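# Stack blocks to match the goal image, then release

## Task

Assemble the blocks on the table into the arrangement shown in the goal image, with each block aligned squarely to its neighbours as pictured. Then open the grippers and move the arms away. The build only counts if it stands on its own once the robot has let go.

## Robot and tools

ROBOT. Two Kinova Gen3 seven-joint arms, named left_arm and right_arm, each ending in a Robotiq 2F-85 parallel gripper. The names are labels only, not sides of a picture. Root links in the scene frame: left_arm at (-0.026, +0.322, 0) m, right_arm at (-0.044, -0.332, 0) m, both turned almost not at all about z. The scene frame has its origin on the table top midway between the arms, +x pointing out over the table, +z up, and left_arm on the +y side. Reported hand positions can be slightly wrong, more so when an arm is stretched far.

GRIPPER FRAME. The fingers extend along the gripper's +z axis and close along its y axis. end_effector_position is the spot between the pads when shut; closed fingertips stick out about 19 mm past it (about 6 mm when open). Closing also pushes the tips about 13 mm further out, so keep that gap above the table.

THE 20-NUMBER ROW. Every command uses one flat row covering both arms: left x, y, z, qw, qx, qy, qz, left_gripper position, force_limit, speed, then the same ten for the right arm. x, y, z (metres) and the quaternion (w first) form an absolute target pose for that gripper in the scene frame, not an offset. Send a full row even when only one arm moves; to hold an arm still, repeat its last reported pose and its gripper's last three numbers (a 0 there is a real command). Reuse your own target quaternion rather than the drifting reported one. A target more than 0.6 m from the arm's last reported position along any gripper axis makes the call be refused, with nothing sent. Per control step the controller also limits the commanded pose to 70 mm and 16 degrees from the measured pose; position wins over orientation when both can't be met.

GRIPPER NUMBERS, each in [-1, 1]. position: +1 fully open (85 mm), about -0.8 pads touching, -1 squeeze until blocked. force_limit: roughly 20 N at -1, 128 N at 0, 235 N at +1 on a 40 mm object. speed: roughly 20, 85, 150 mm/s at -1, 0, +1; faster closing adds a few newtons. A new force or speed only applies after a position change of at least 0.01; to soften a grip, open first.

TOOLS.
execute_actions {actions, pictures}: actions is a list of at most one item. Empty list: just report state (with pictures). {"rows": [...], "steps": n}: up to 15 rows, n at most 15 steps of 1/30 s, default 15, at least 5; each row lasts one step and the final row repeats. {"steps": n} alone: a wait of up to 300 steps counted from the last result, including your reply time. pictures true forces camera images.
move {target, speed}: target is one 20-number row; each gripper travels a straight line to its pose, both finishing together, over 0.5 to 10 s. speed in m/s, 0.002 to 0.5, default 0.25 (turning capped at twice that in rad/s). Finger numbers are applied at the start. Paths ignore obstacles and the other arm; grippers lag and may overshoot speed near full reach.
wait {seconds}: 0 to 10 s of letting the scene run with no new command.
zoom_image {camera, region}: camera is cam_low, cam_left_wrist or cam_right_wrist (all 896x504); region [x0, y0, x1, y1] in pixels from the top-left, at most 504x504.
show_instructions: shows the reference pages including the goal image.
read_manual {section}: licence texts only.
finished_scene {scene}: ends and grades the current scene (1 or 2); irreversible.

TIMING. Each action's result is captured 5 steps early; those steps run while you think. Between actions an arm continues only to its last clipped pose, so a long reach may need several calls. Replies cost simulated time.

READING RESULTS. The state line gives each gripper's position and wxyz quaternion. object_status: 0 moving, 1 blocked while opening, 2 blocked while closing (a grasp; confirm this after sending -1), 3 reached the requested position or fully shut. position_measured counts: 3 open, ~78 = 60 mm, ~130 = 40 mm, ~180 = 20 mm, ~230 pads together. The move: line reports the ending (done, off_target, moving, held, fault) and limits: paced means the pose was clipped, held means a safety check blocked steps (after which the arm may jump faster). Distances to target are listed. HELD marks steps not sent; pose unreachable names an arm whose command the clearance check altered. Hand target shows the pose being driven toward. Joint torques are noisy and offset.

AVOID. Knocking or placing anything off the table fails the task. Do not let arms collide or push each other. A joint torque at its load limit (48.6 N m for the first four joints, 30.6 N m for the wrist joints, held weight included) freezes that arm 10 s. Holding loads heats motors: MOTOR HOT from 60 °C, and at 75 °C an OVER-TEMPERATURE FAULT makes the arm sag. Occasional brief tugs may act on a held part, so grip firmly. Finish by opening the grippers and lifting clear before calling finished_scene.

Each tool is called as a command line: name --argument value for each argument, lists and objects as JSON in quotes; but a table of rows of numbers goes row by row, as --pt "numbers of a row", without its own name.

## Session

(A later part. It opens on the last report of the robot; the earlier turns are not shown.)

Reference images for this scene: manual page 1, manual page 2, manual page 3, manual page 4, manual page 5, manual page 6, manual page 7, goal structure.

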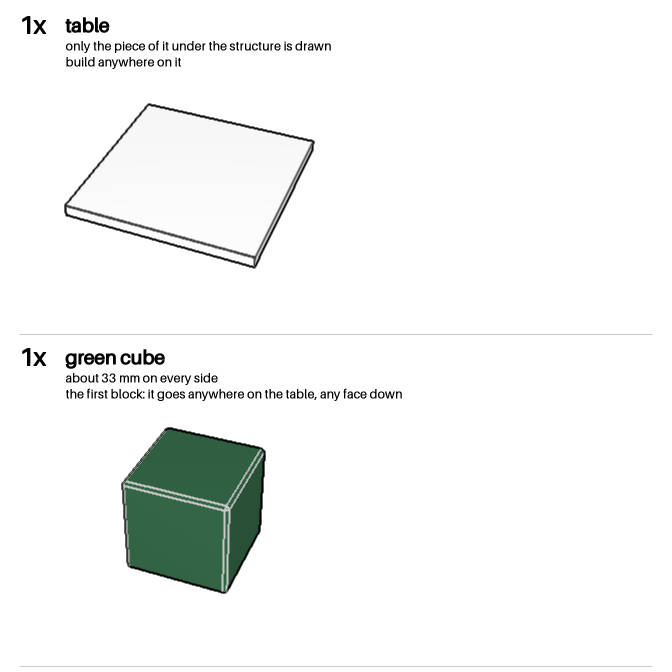

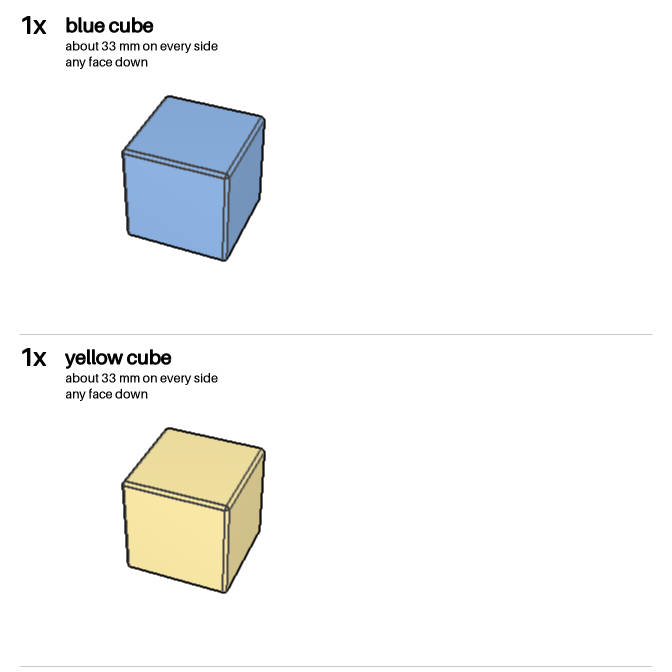

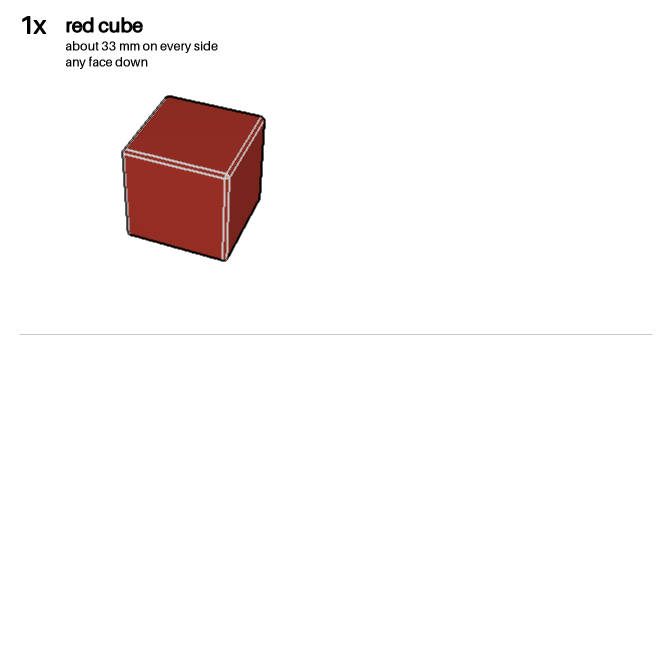

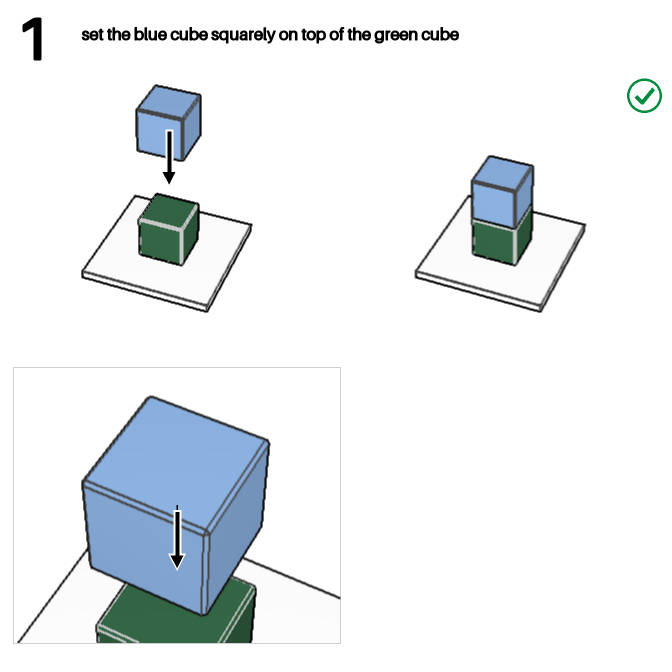

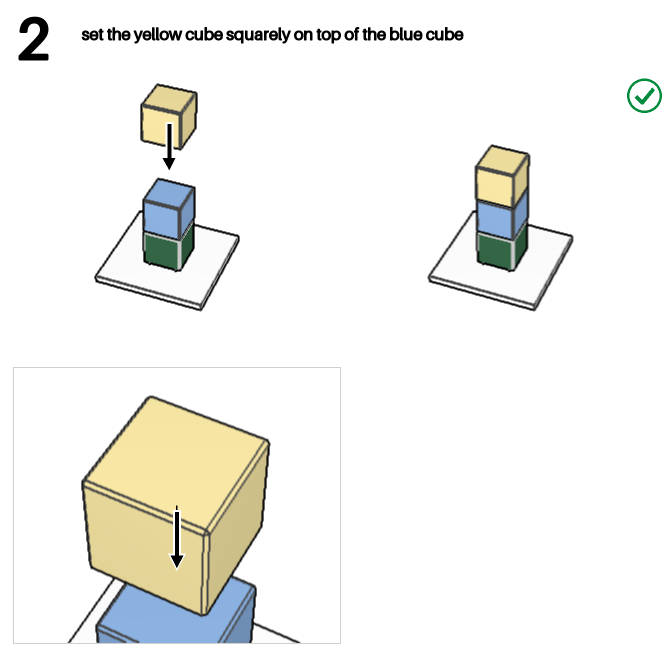

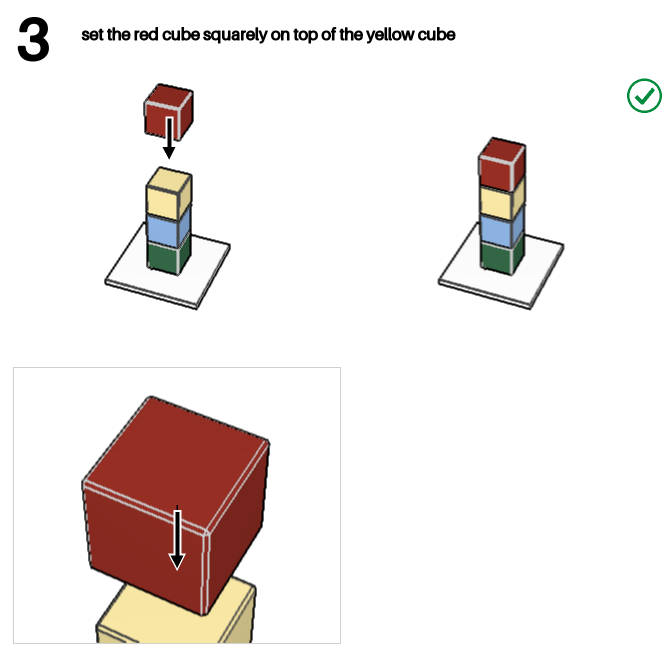

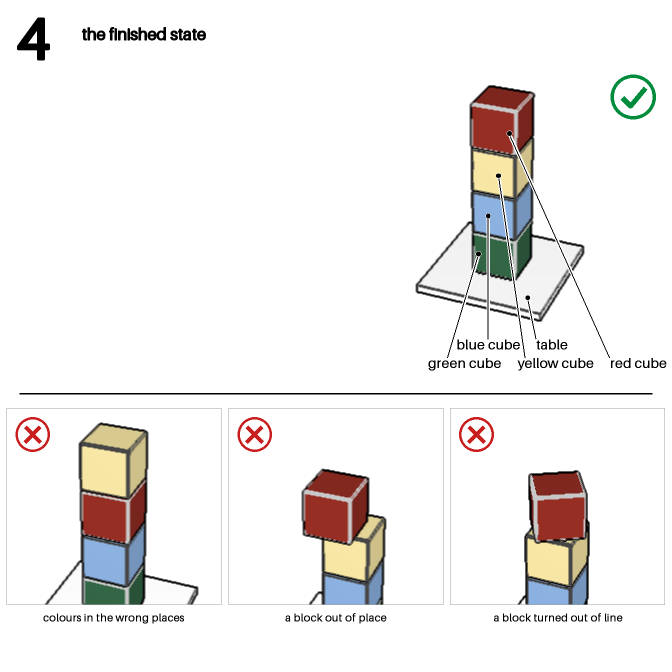

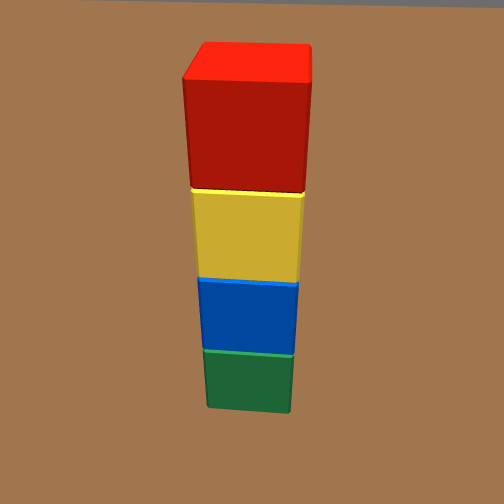

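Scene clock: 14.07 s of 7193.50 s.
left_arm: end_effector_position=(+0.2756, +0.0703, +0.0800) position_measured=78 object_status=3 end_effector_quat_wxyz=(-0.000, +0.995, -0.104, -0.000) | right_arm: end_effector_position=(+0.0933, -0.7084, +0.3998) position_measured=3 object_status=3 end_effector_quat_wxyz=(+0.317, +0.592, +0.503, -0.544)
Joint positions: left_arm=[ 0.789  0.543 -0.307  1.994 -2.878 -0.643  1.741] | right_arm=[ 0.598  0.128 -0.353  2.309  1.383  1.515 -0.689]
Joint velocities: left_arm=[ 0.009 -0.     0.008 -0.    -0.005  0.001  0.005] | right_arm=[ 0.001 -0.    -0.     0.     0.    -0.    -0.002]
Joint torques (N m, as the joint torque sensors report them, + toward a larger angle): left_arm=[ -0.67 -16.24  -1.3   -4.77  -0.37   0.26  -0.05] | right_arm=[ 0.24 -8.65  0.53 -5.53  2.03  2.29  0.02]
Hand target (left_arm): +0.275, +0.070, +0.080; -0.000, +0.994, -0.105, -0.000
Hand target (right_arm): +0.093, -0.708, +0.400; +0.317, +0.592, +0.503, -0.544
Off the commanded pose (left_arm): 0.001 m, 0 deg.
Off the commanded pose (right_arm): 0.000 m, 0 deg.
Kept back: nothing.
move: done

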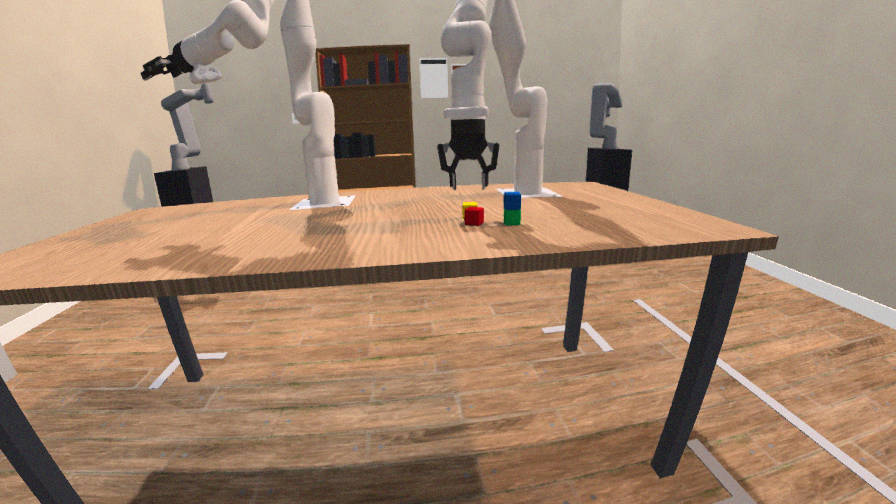

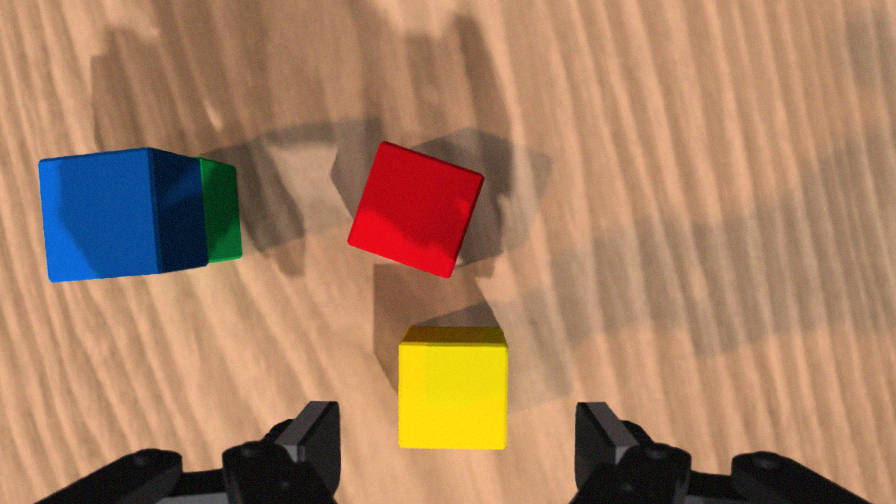

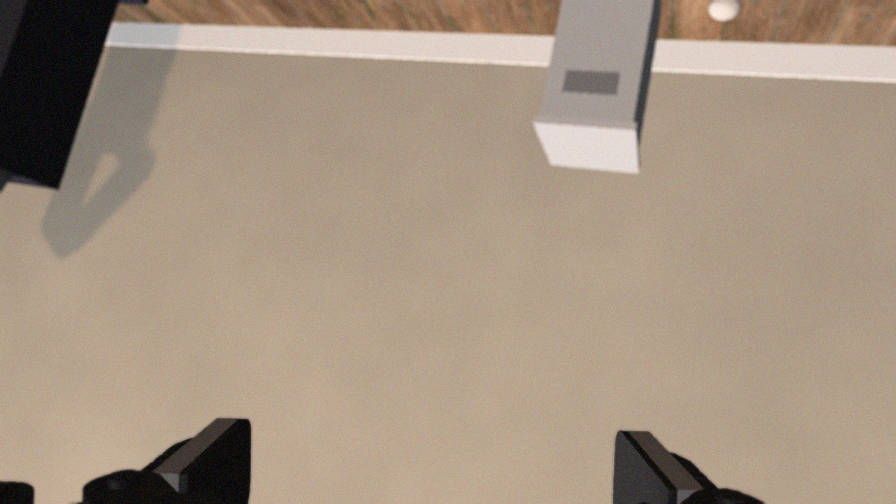

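move --target '[0.277,0.0715,0.028,0,0.9945,-0.105,0,0.4,-0.5,0,0.0933,-0.7084,0.3998,0.317,0.592,0.503,-0.544,1,0,0]' --speed 0.1

move --target '[0.277,0.0715,0.028,0,0.9945,-0.105,0,-1,-0.5,0,0.0933,-0.7084,0.3998,0.317,0.592,0.503,-0.544,1,0,0]'

move --target '[0.277,0.0715,0.11,0,0.9945,-0.105,0,-1,-0.5,0,0.0933,-0.7084,0.3998,0.317,0.592,0.503,-0.544,1,0,0]'

move --target '[0.351,0.1503,0.106,0,0.998,-0.065,0,-1,-0.5,0,0.0933,-0.7084,0.3998,0.317,0.592,0.503,-0.544,1,0,0]'

move --target '[0.351,0.1503,0.0945,0,0.998,-0.065,0,-1,-0.5,0,0.0933,-0.7084,0.3998,0.317,0.592,0.503,-0.544,1,0,0]' --speed 0.02

move --target '[0.351,0.1503,0.0945,0,0.998,-0.065,0,0.4,-0.5,0,0.0933,-0.7084,0.3998,0.317,0.592,0.503,-0.544,1,0,0]'

move --target '[0.351,0.1503,0.13,0,0.998,-0.065,0,0.4,-0.5,0,0.0933,-0.7084,0.3998,0.317,0.592,0.503,-0.544,1,0,0]'

move --target '[0.335,0.071,0.13,0,0.866,0.5,0,0.4,-0.5,0,0.0933,-0.7084,0.3998,0.317,0.592,0.503,-0.544,1,0,0]' --speed 0.4

move --target '[0.335,0.071,0.08,0,0.866,0.5,0,0.4,-0.5,0,0.0933,-0.7084,0.3998,0.317,0.592,0.503,-0.544,1,0,0]'

Scene clock: 15.47 s of 7193.50 s.
left_arm: end_effector_position=(+0.2771, +0.0714, +0.0283) position_measured=78 object_status=3 end_effector_quat_wxyz=(-0.000, +0.994, -0.105, +0.000) | right_arm: end_effector_position=(+0.0933, -0.7084, +0.3998) position_measured=3 object_status=3 end_effector_quat_wxyz=(+0.317, +0.592, +0.503, -0.544)
Joint positions: left_arm=[ 0.741  0.655 -0.25   2.03  -2.818 -0.493  1.682] | right_arm=[ 0.598  0.128 -0.353  2.309  1.383  1.515 -0.689]
Joint velocities: left_arm=[-0.003  0.006 -0.     0.001  0.001 -0.    -0.001] | right_arm=[ 0.     0.     0.     0.    -0.001 -0.    -0.001]
Joint torques (N m, as the joint torque sensors report them, + toward a larger angle): left_arm=[ -0.62 -17.11  -1.08  -3.67  -0.36   0.31   0.  ] | right_arm=[ 0.34 -8.81  0.73 -5.53  2.08  2.36 -0.01]
Hand target (left_arm): +0.277, +0.072, +0.028; -0.000, +0.994, -0.105, +0.000
Hand target (right_arm): +0.093, -0.708, +0.400; +0.317, +0.592, +0.503, -0.544
Off the commanded pose (left_arm): 0.000 m, 0 deg.
Off the commanded pose (right_arm): 0.000 m, 0 deg.
Kept back: nothing.
move: done

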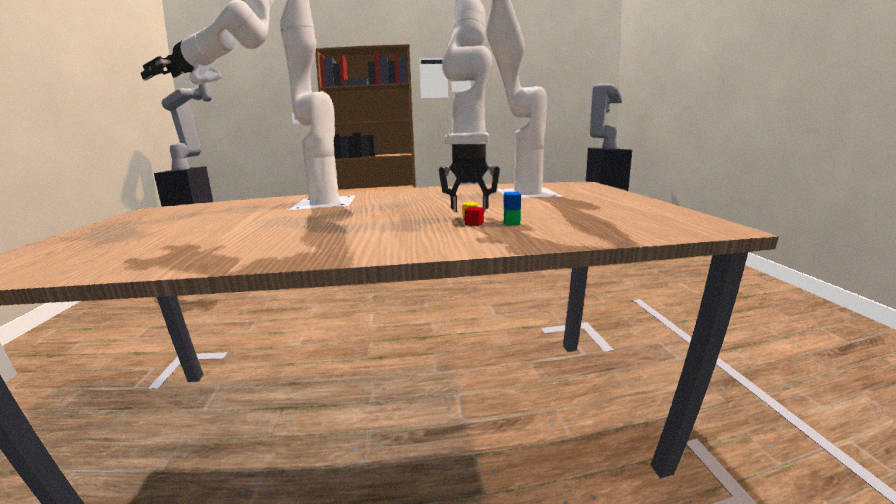

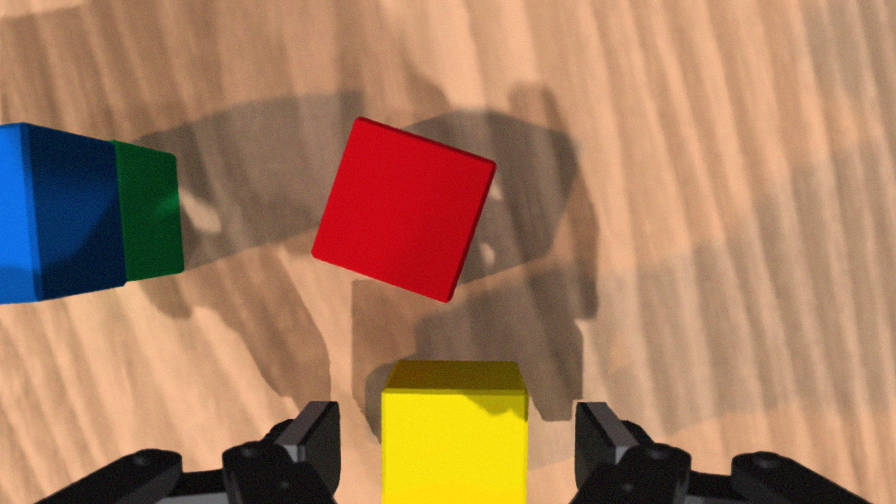

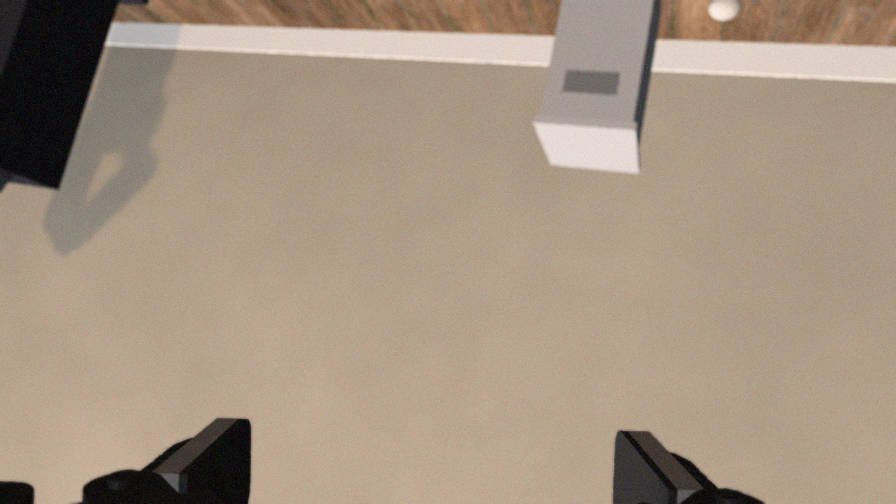

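Scene clock: 16.17 s of 7193.50 s.
left_arm: end_effector_position=(+0.2771, +0.0714, +0.0282) position_measured=150 object_status=2 end_effector_quat_wxyz=(+0.000, +0.994, -0.105, +0.000) | right_arm: end_effector_position=(+0.0933, -0.7084, +0.3998) position_measured=3 object_status=3 end_effector_quat_wxyz=(+0.317, +0.592, +0.503, -0.544)
Joint positions: left_arm=[ 0.74   0.656 -0.25   2.03  -2.817 -0.493  1.681] | right_arm=[ 0.598  0.128 -0.353  2.309  1.383  1.515 -0.689]
Joint velocities: left_arm=[-0.     0.001 -0.     0.     0.001  0.    -0.   ] | right_arm=[ 0.001  0.     0.     0.     0.001  0.    -0.001]
Joint torques (N m, as the joint torque sensors report them, + toward a larger angle): left_arm=[ -0.41 -16.79  -0.99  -3.6   -0.35   0.4   -0.03] | right_arm=[ 0.23 -8.74  0.66 -5.61  2.03  2.33 -0.01]
Hand target (left_arm): +0.277, +0.071, +0.028; -0.000, +0.994, -0.105, +0.000
Hand target (right_arm): +0.093, -0.708, +0.400; +0.317, +0.592, +0.503, -0.544
Off the commanded pose (left_arm): 0.000 m, 0 deg.
Off the commanded pose (right_arm): 0.000 m, 0 deg.
Kept back: nothing.
move: done

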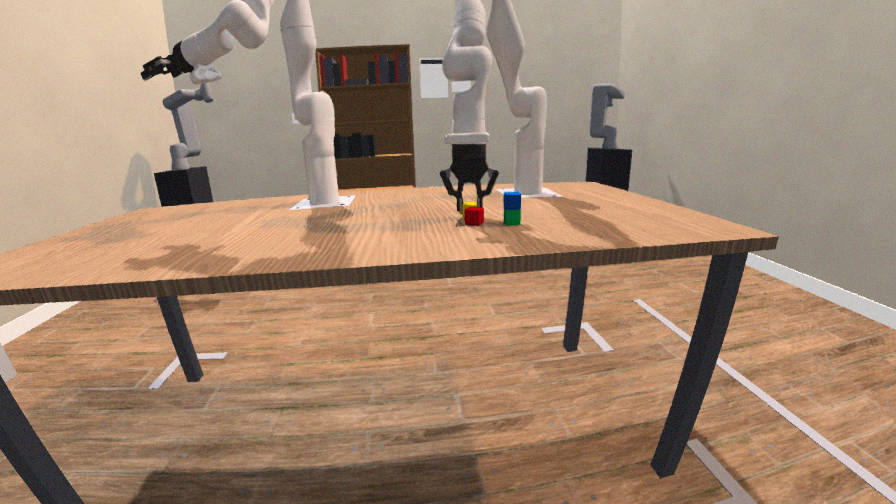

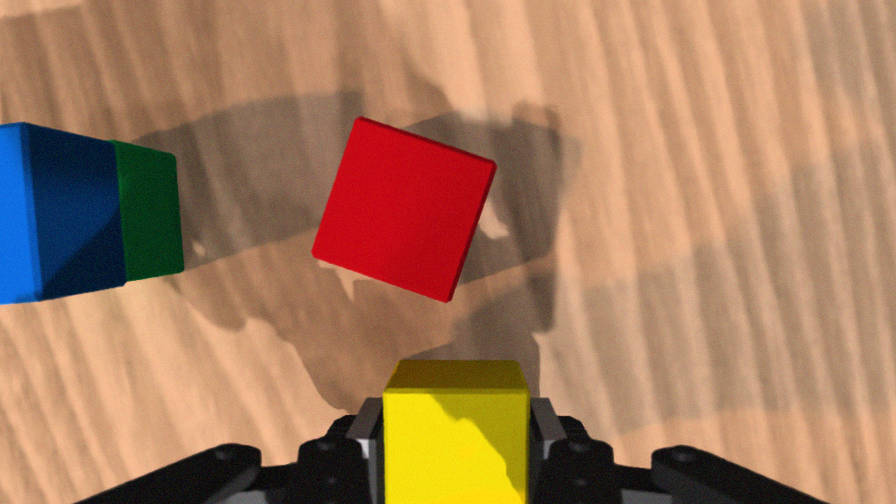

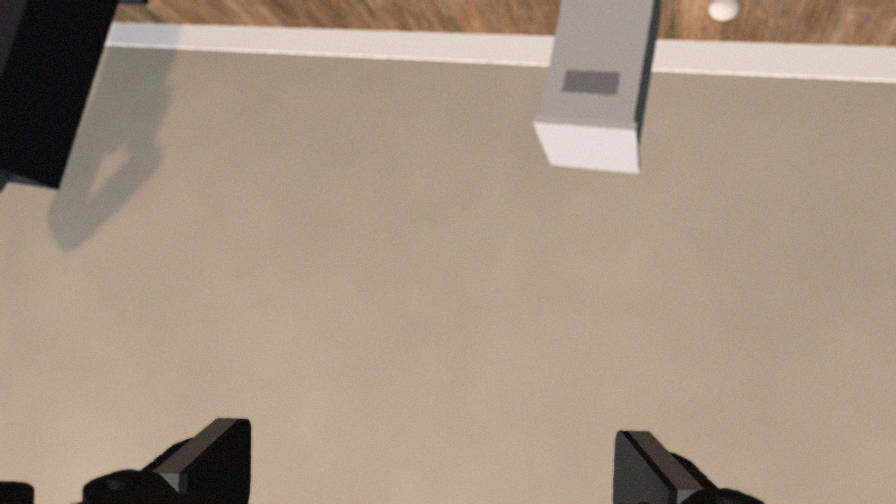

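Scene clock: 17.00 s of 7193.50 s.
left_arm: end_effector_position=(+0.2768, +0.0714, +0.1097) position_measured=150 object_status=2 end_effector_quat_wxyz=(+0.000, +0.994, -0.105, -0.000) | right_arm: end_effector_position=(+0.0933, -0.7084, +0.3998) position_measured=3 object_status=3 end_effector_quat_wxyz=(+0.317, +0.592, +0.503, -0.544)
Joint positions: left_arm=[ 0.802  0.484 -0.328  1.963 -2.914 -0.73   1.767] | right_arm=[ 0.598  0.128 -0.353  2.309  1.383  1.515 -0.689]
Joint velocities: left_arm=[ 0.002 -0.006  0.002 -0.     0.     0.     0.001] | right_arm=[-0.001  0.     0.    -0.     0.001 -0.001 -0.001]
Joint torques (N m, as the joint torque sensors report them, + toward a larger angle): left_arm=[ -0.57 -15.88  -1.36  -5.41  -0.28   0.35  -0.09] | right_arm=[ 0.48 -8.76  0.59 -5.4   2.01  2.17 -0.2 ]
Hand target (left_arm): +0.277, +0.071, +0.110; +0.000, +0.994, -0.105, -0.000
Hand target (right_arm): +0.093, -0.708, +0.400; +0.317, +0.592, +0.503, -0.544
Off the commanded pose (left_arm): 0.000 m, 0 deg.
Off the commanded pose (right_arm): 0.000 m, 0 deg.
Kept back: nothing.
move: done

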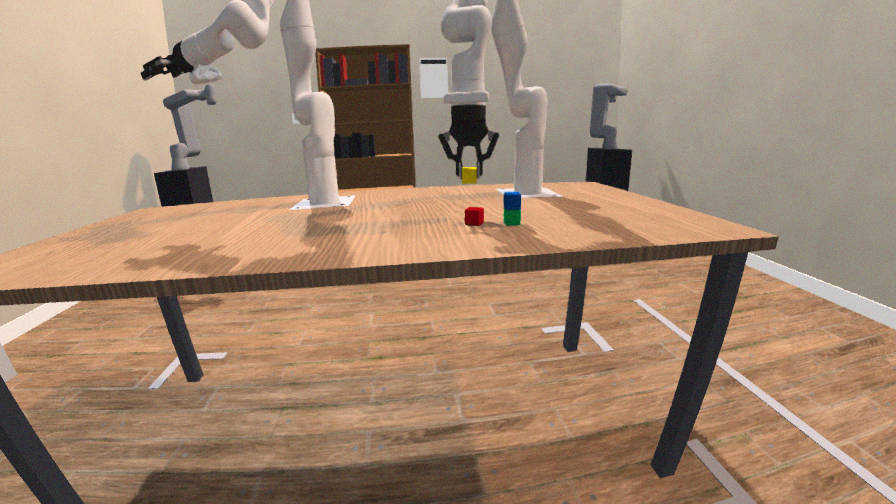

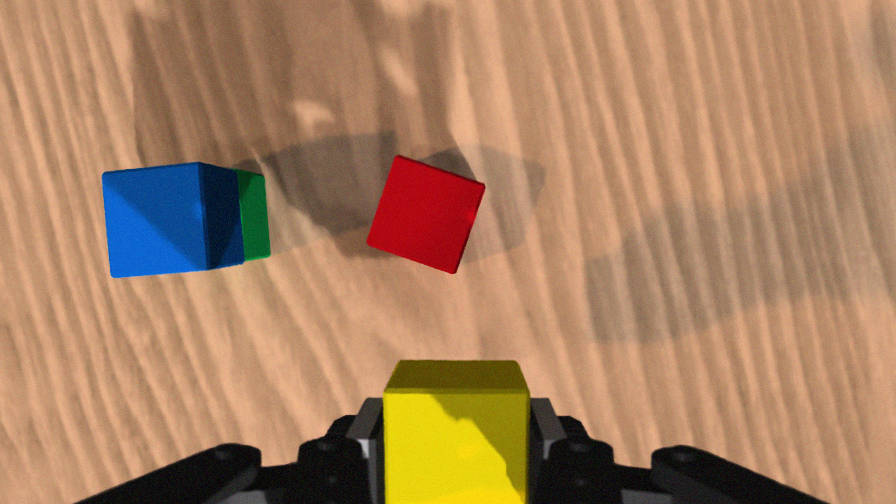

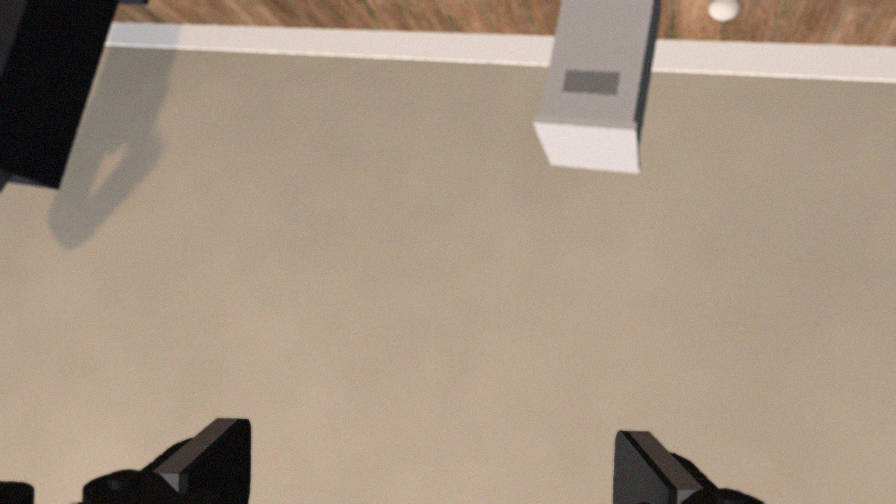

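Scene clock: 17.83 s of 7193.50 s.
left_arm: end_effector_position=(+0.3506, +0.1498, +0.1062) position_measured=150 object_status=2 end_effector_quat_wxyz=(+0.000, +0.998, -0.066, +0.000) | right_arm: end_effector_position=(+0.0933, -0.7084, +0.3998) position_measured=3 object_status=3 end_effector_quat_wxyz=(+0.317, +0.592, +0.503, -0.544)
Joint positions: left_arm=[ 0.554  0.529 -0.352  1.899 -2.885 -0.757  1.566] | right_arm=[ 0.598  0.128 -0.353  2.309  1.383  1.515 -0.689]
Joint velocities: left_arm=[-0.009  0.005 -0.009 -0.001  0.005 -0.001 -0.005] | right_arm=[-0.001 -0.     0.     0.001  0.001  0.    -0.002]
Joint torques (N m, as the joint torque sensors report them, + toward a larger angle): left_arm=[ -0.57 -16.89  -1.73  -5.48  -0.47   0.22   0.01] | right_arm=[ 0.33 -8.83  0.58 -5.51  2.08  2.25 -0.1 ]
Hand target (left_arm): +0.351, +0.150, +0.106; -0.000, +0.998, -0.065, +0.000
Hand target (right_arm): +0.093, -0.708, +0.400; +0.317, +0.592, +0.503, -0.544
Off the commanded pose (left_arm): 0.001 m, 0 deg.
Off the commanded pose (right_arm): 0.000 m, 0 deg.
Kept back: nothing.
move: done

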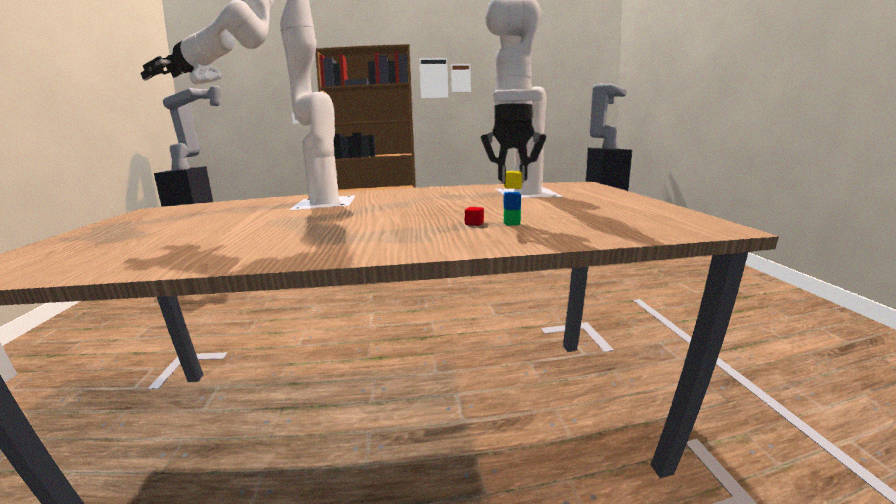

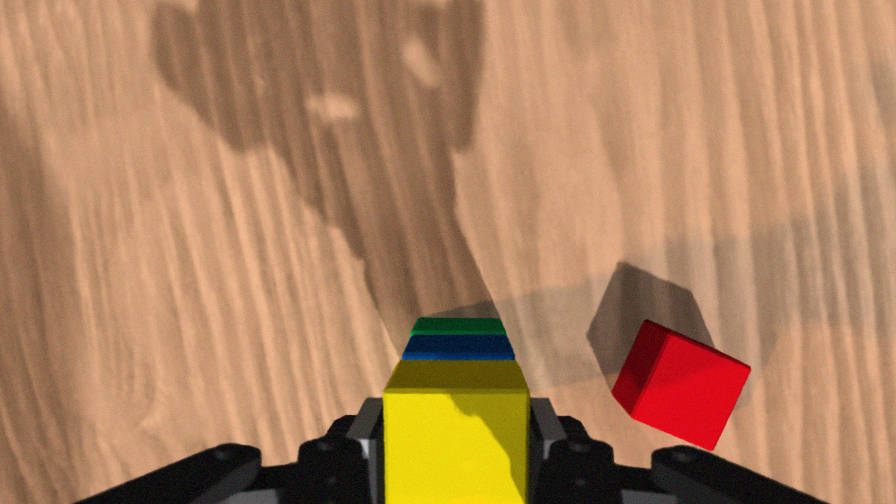

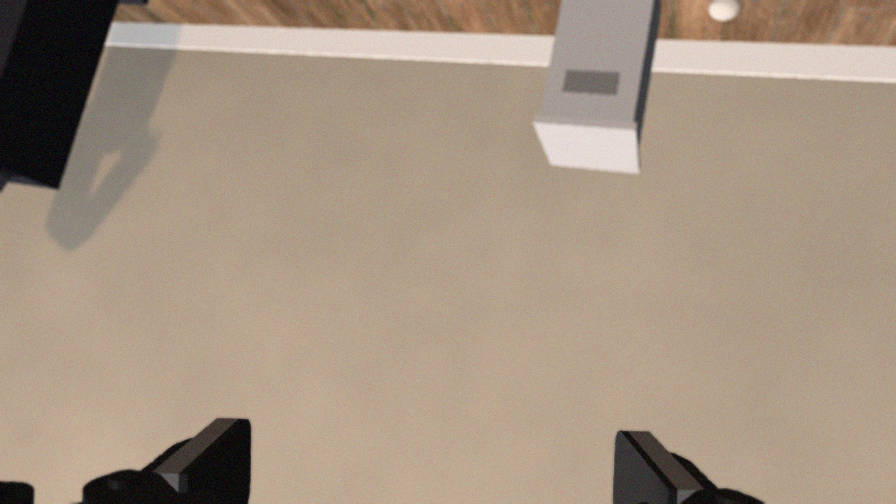

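Scene clock: 18.63 s of 7193.50 s.
left_arm: end_effector_position=(+0.3510, +0.1503, +0.0946) position_measured=150 object_status=2 end_effector_quat_wxyz=(-0.000, +0.998, -0.065, +0.000) | right_arm: end_effector_position=(+0.0933, -0.7084, +0.3998) position_measured=3 object_status=3 end_effector_quat_wxyz=(+0.317, +0.592, +0.503, -0.544)
Joint positions: left_arm=[ 0.546  0.551 -0.344  1.909 -2.872 -0.726  1.554] | right_arm=[ 0.598  0.128 -0.353  2.309  1.383  1.515 -0.689]
Joint velocities: left_arm=[-0.001  0.002 -0.001  0.001 -0.     0.    -0.   ] | right_arm=[-0.001  0.     0.    -0.    -0.001  0.001  0.   ]
Joint torques (N m, as the joint torque sensors report them, + toward a larger angle): left_arm=[ -0.46 -16.99  -1.48  -5.45  -0.38   0.31  -0.05] | right_arm=[ 0.33 -8.85  0.64 -5.57  1.83  2.18 -0.1 ]
Hand target (left_arm): +0.351, +0.150, +0.095; -0.000, +0.998, -0.065, +0.000
Hand target (right_arm): +0.093, -0.708, +0.400; +0.317, +0.592, +0.503, -0.544
Off the commanded pose (left_arm): 0.000 m, 0 deg.
Off the commanded pose (right_arm): 0.000 m, 0 deg.
Kept back: nothing.
move: done

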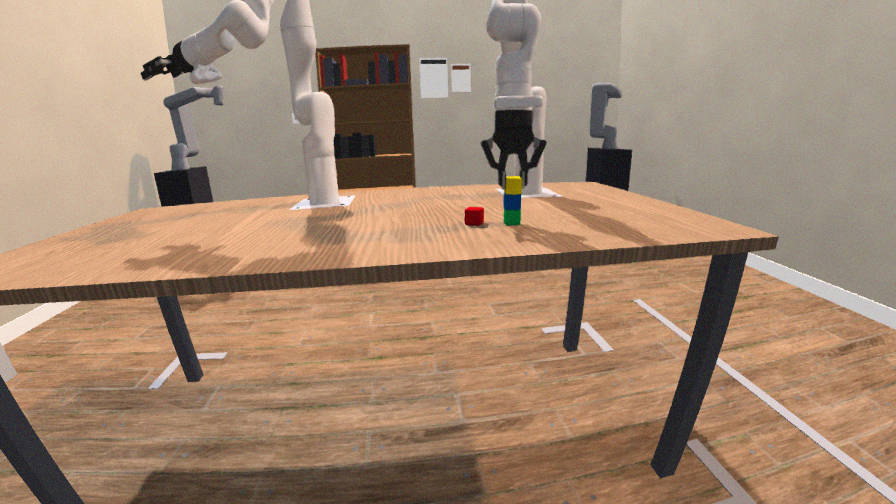

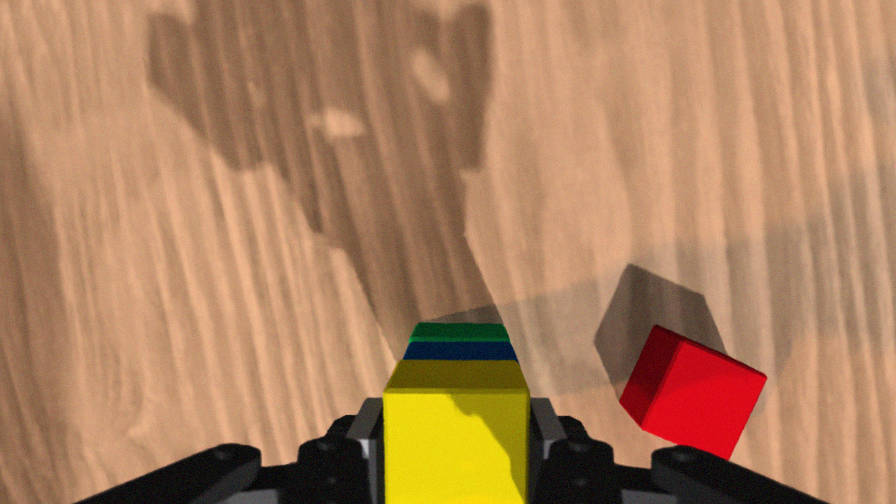

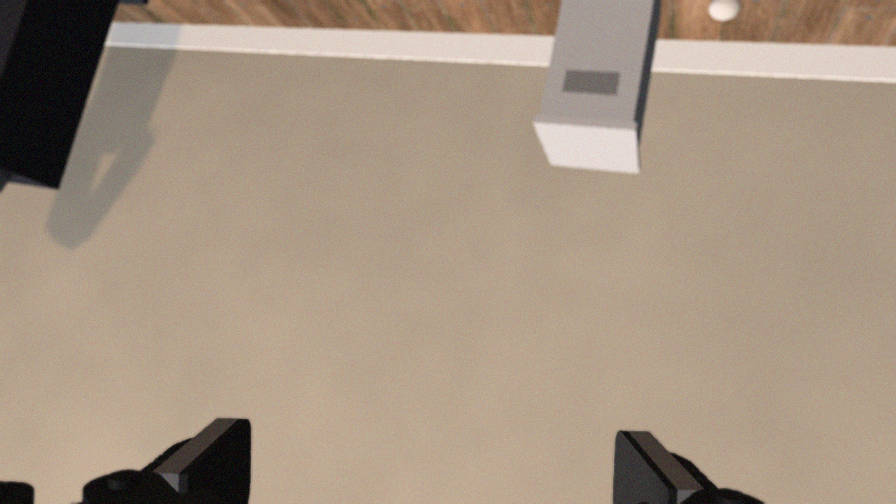

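Scene clock: 19.33 s of 7193.50 s.
left_arm: end_effector_position=(+0.3510, +0.1503, +0.0945) position_measured=78 object_status=0 end_effector_quat_wxyz=(+0.000, +0.998, -0.065, +0.000) | right_arm: end_effector_position=(+0.0933, -0.7084, +0.3998) position_measured=3 object_status=3 end_effector_quat_wxyz=(+0.317, +0.592, +0.503, -0.544)
Joint positions: left_arm=[ 0.546  0.551 -0.344  1.909 -2.872 -0.726  1.554] | right_arm=[ 0.598  0.128 -0.353  2.309  1.383  1.515 -0.689]
Joint velocities: left_arm=[ 0.     0.     0.001  0.001 -0.001 -0.     0.   ] | right_arm=[ 0.002 -0.    -0.001  0.     0.001  0.001  0.001]
Joint torques (N m, as the joint torque sensors report them, + toward a larger angle): left_arm=[ -0.42 -16.82  -1.4   -5.38  -0.36   0.33  -0.07] | right_arm=[ 0.35 -8.67  0.54 -5.49  2.07  2.21  0.01]
Hand target (left_arm): +0.351, +0.150, +0.095; -0.000, +0.998, -0.065, +0.000
Hand target (right_arm): +0.093, -0.708, +0.400; +0.317, +0.592, +0.503, -0.544
Off the commanded pose (left_arm): 0.000 m, 0 deg.
Off the commanded pose (right_arm): 0.000 m, 0 deg.
Kept back: nothing.
move: done

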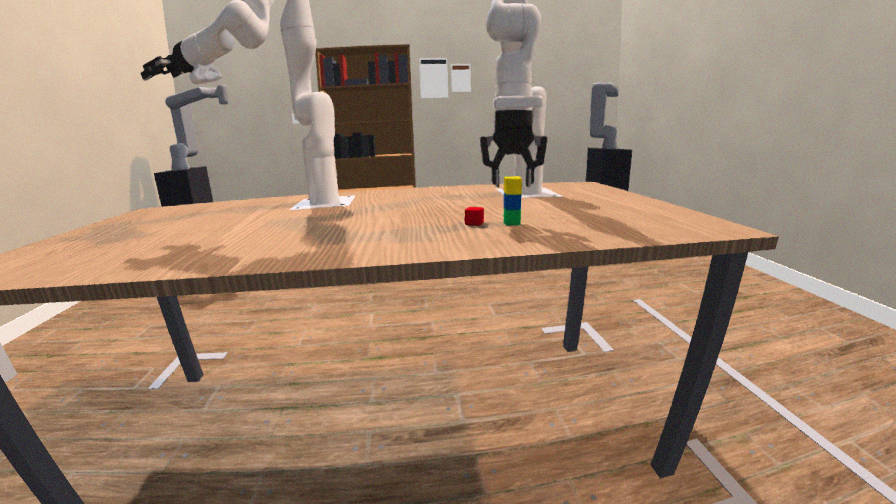

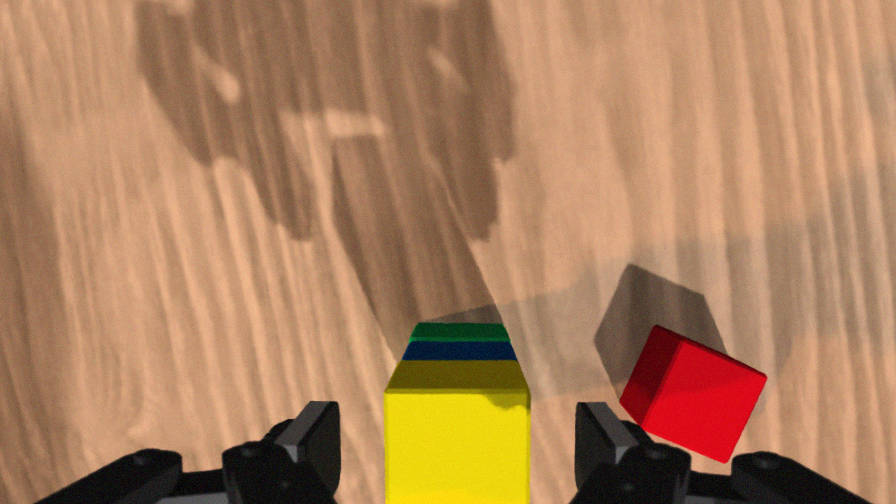

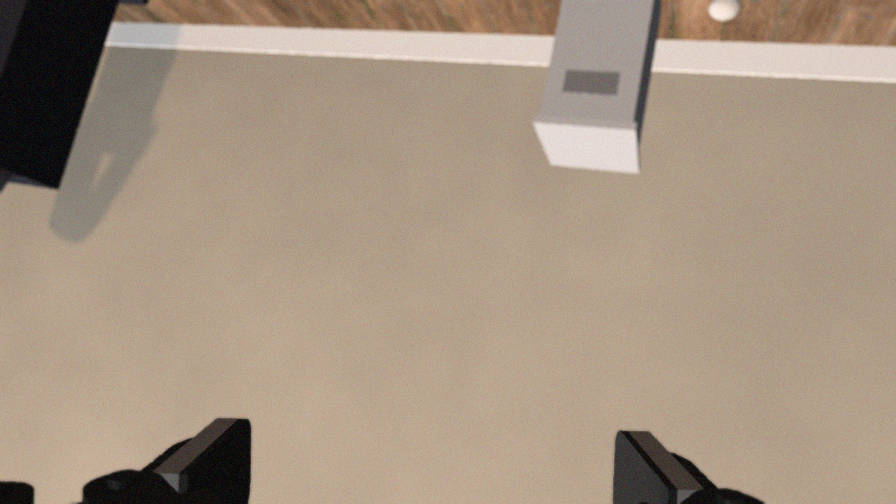

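Scene clock: 20.03 s of 7193.50 s.
left_arm: end_effector_position=(+0.3509, +0.1503, +0.1298) position_measured=78 object_status=3 end_effector_quat_wxyz=(+0.000, +0.998, -0.065, -0.000) | right_arm: end_effector_position=(+0.0933, -0.7084, +0.3998) position_measured=3 object_status=3 end_effector_quat_wxyz=(+0.317, +0.592, +0.503, -0.544)
Joint positions: left_arm=[ 0.566  0.488 -0.368  1.869 -2.91  -0.826  1.587] | right_arm=[ 0.598  0.128 -0.353  2.309  1.383  1.515 -0.689]
Joint velocities: left_arm=[ 0.002 -0.003  0.001 -0.    -0.    -0.     0.001] | right_arm=[ 0.  0.  0. -0. -0.  0. -0.]
Joint torques (N m, as the joint torque sensors report them, + toward a larger angle): left_arm=[ -0.3  -16.09  -1.27  -6.1   -0.42   0.29  -0.03] | right_arm=[ 0.21 -8.91  0.52 -5.64  1.95  2.35 -0.05]
Hand target (left_arm): +0.351, +0.150, +0.130; +0.000, +0.998, -0.065, -0.000
Hand target (right_arm): +0.093, -0.708, +0.400; +0.317, +0.592, +0.503, -0.544
Off the commanded pose (left_arm): 0.000 m, 0 deg.
Off the commanded pose (right_arm): 0.000 m, 0 deg.
Kept back: nothing.
move: done

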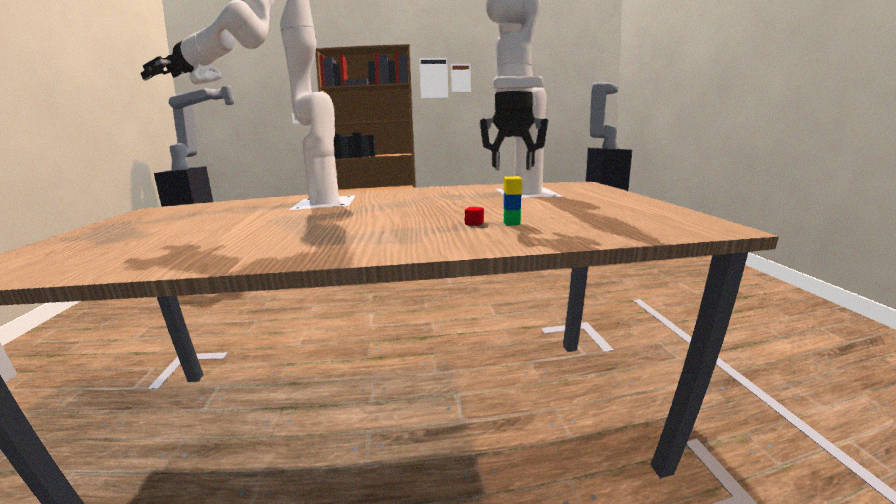

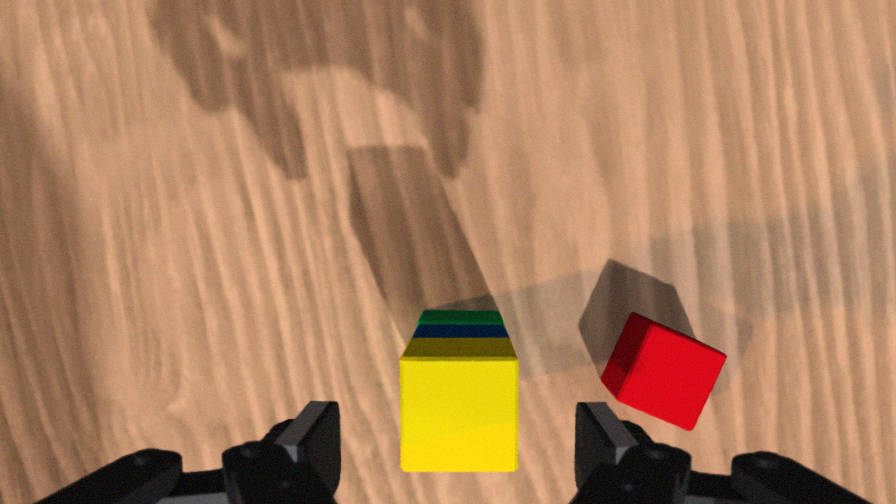

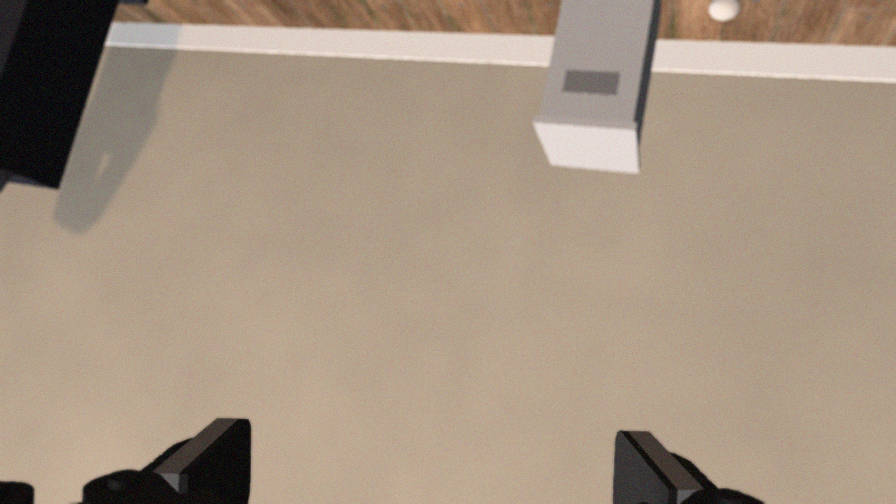

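Scene clock: 21.90 s of 7193.50 s.
left_arm: end_effector_position=(+0.3356, +0.0713, +0.1302) position_measured=78 object_status=3 end_effector_quat_wxyz=(+0.000, +0.866, +0.500, -0.000) | right_arm: end_effector_position=(+0.0933, -0.7084, +0.3998) position_measured=3 object_status=3 end_effector_quat_wxyz=(+0.317, +0.592, +0.503, -0.544)
Joint positions: left_arm=[ 0.926  0.59  -0.658  1.776 -2.702 -0.927  2.767] | right_arm=[ 0.598  0.128 -0.353  2.309  1.383  1.515 -0.689]
Joint velocities: left_arm=[ 0.006  0.002  0.006 -0.001 -0.004  0.001  0.003] | right_arm=[-0.     0.     0.     0.    -0.     0.     0.001]
Joint torques (N m, as the joint torque sensors report them, + toward a larger angle): left_arm=[ -0.54 -16.89  -2.72  -6.02  -0.23   0.33  -0.1 ] | right_arm=[ 0.29 -8.63  0.6  -5.69  2.06  2.26 -0.01]
Hand target (left_arm): +0.335, +0.071, +0.130; +0.000, +0.866, +0.500, -0.000
Hand target (right_arm): +0.093, -0.708, +0.400; +0.317, +0.592, +0.503, -0.544
Off the commanded pose (left_arm): 0.001 m, 0 deg.
Off the commanded pose (right_arm): 0.000 m, 0 deg.
Kept back: nothing.
move: done

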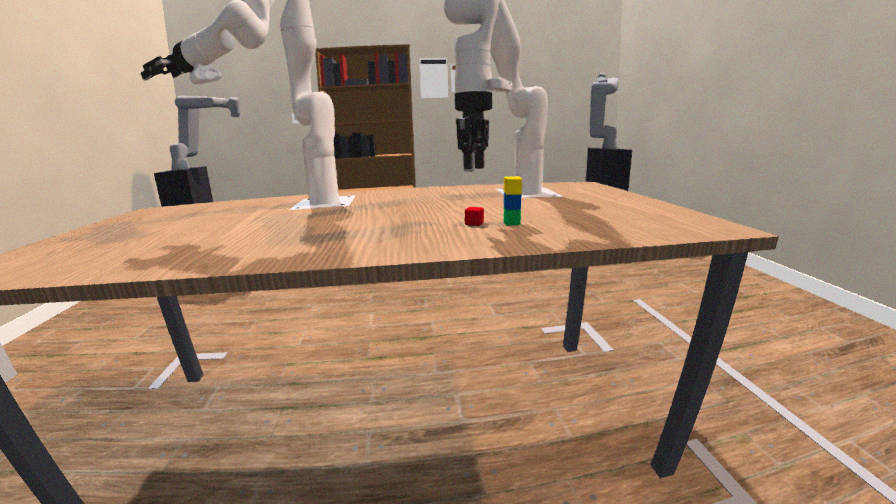

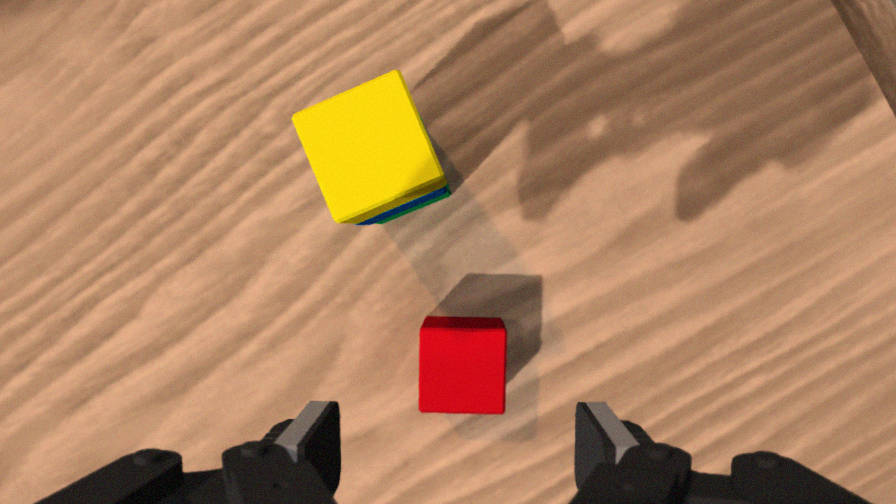

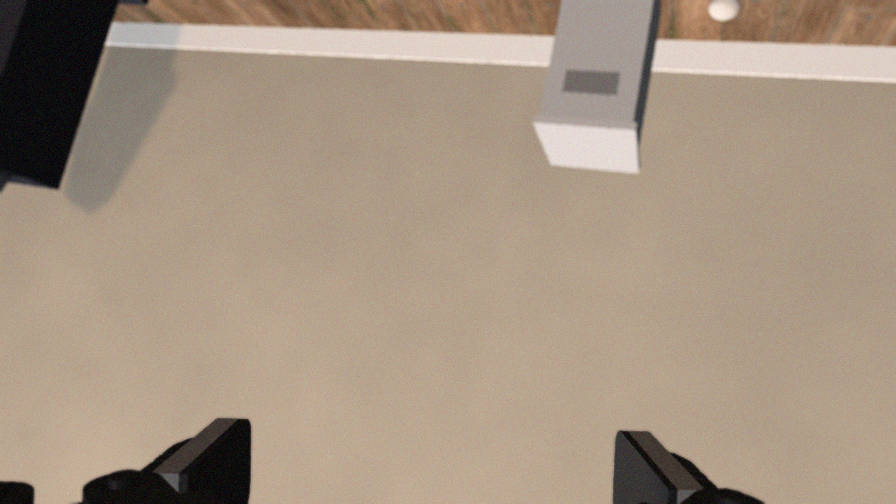

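Scene clock: 22.63 s of 7193.50 s.
left_arm: end_effector_position=(+0.3350, +0.0709, +0.0803) position_measured=78 object_status=3 end_effector_quat_wxyz=(+0.000, +0.866, +0.500, +0.000) | right_arm: end_effector_position=(+0.0933, -0.7084, +0.3998) position_measured=3 object_status=3 end_effector_quat_wxyz=(+0.317, +0.592, +0.503, -0.544)
Joint positions: left_arm=[ 0.891  0.671 -0.605  1.829 -2.628 -0.803  2.706] | right_arm=[ 0.598  0.128 -0.353  2.309  1.383  1.515 -0.689]
Joint velocities: left_arm=[-0.003  0.004 -0.     0.     0.002 -0.     0.   ] | right_arm=[-0.001 -0.     0.    -0.    -0.001  0.001 -0.   ]
Joint torques (N m, as the joint torque sensors report them, + toward a larger angle): left_arm=[ -0.32 -17.65  -3.07  -5.23  -0.48   0.3    0.03] | right_arm=[ 0.34 -8.78  0.63 -5.53  2.    2.16 -0.1 ]
Hand target (left_arm): +0.335, +0.071, +0.080; -0.000, +0.866, +0.500, +0.000
Hand target (right_arm): +0.093, -0.708, +0.400; +0.317, +0.592, +0.503, -0.544
Off the commanded pose (left_arm): 0.000 m, 0 deg.
Off the commanded pose (right_arm): 0.000 m, 0 deg.
Kept back: nothing.
move: done

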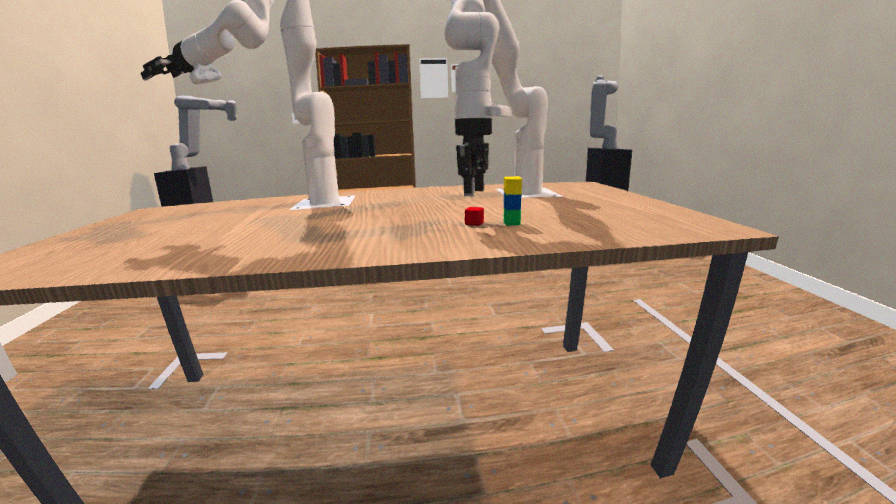

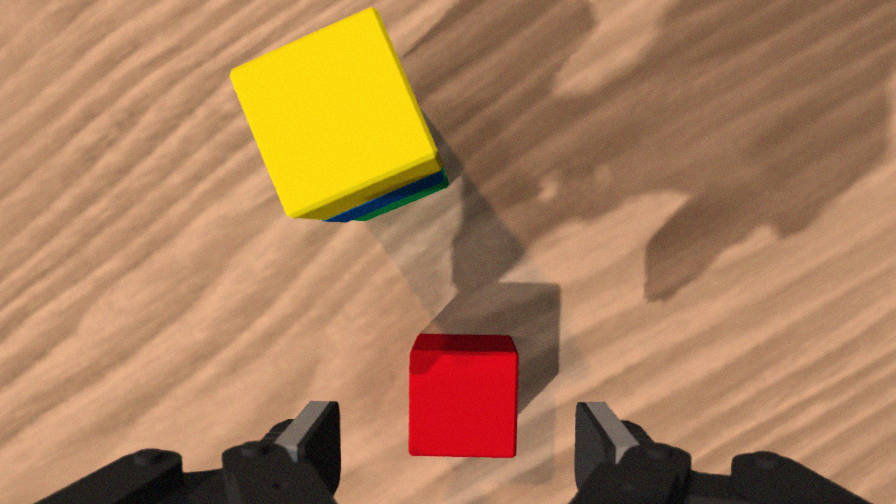

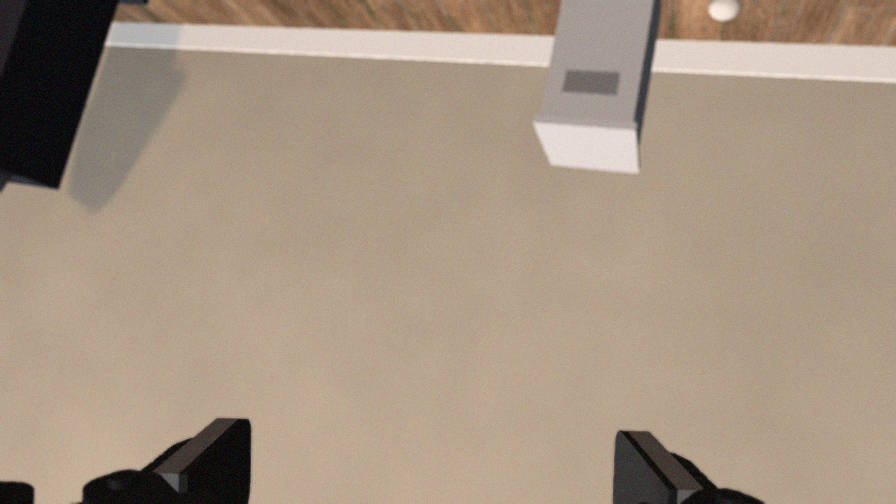

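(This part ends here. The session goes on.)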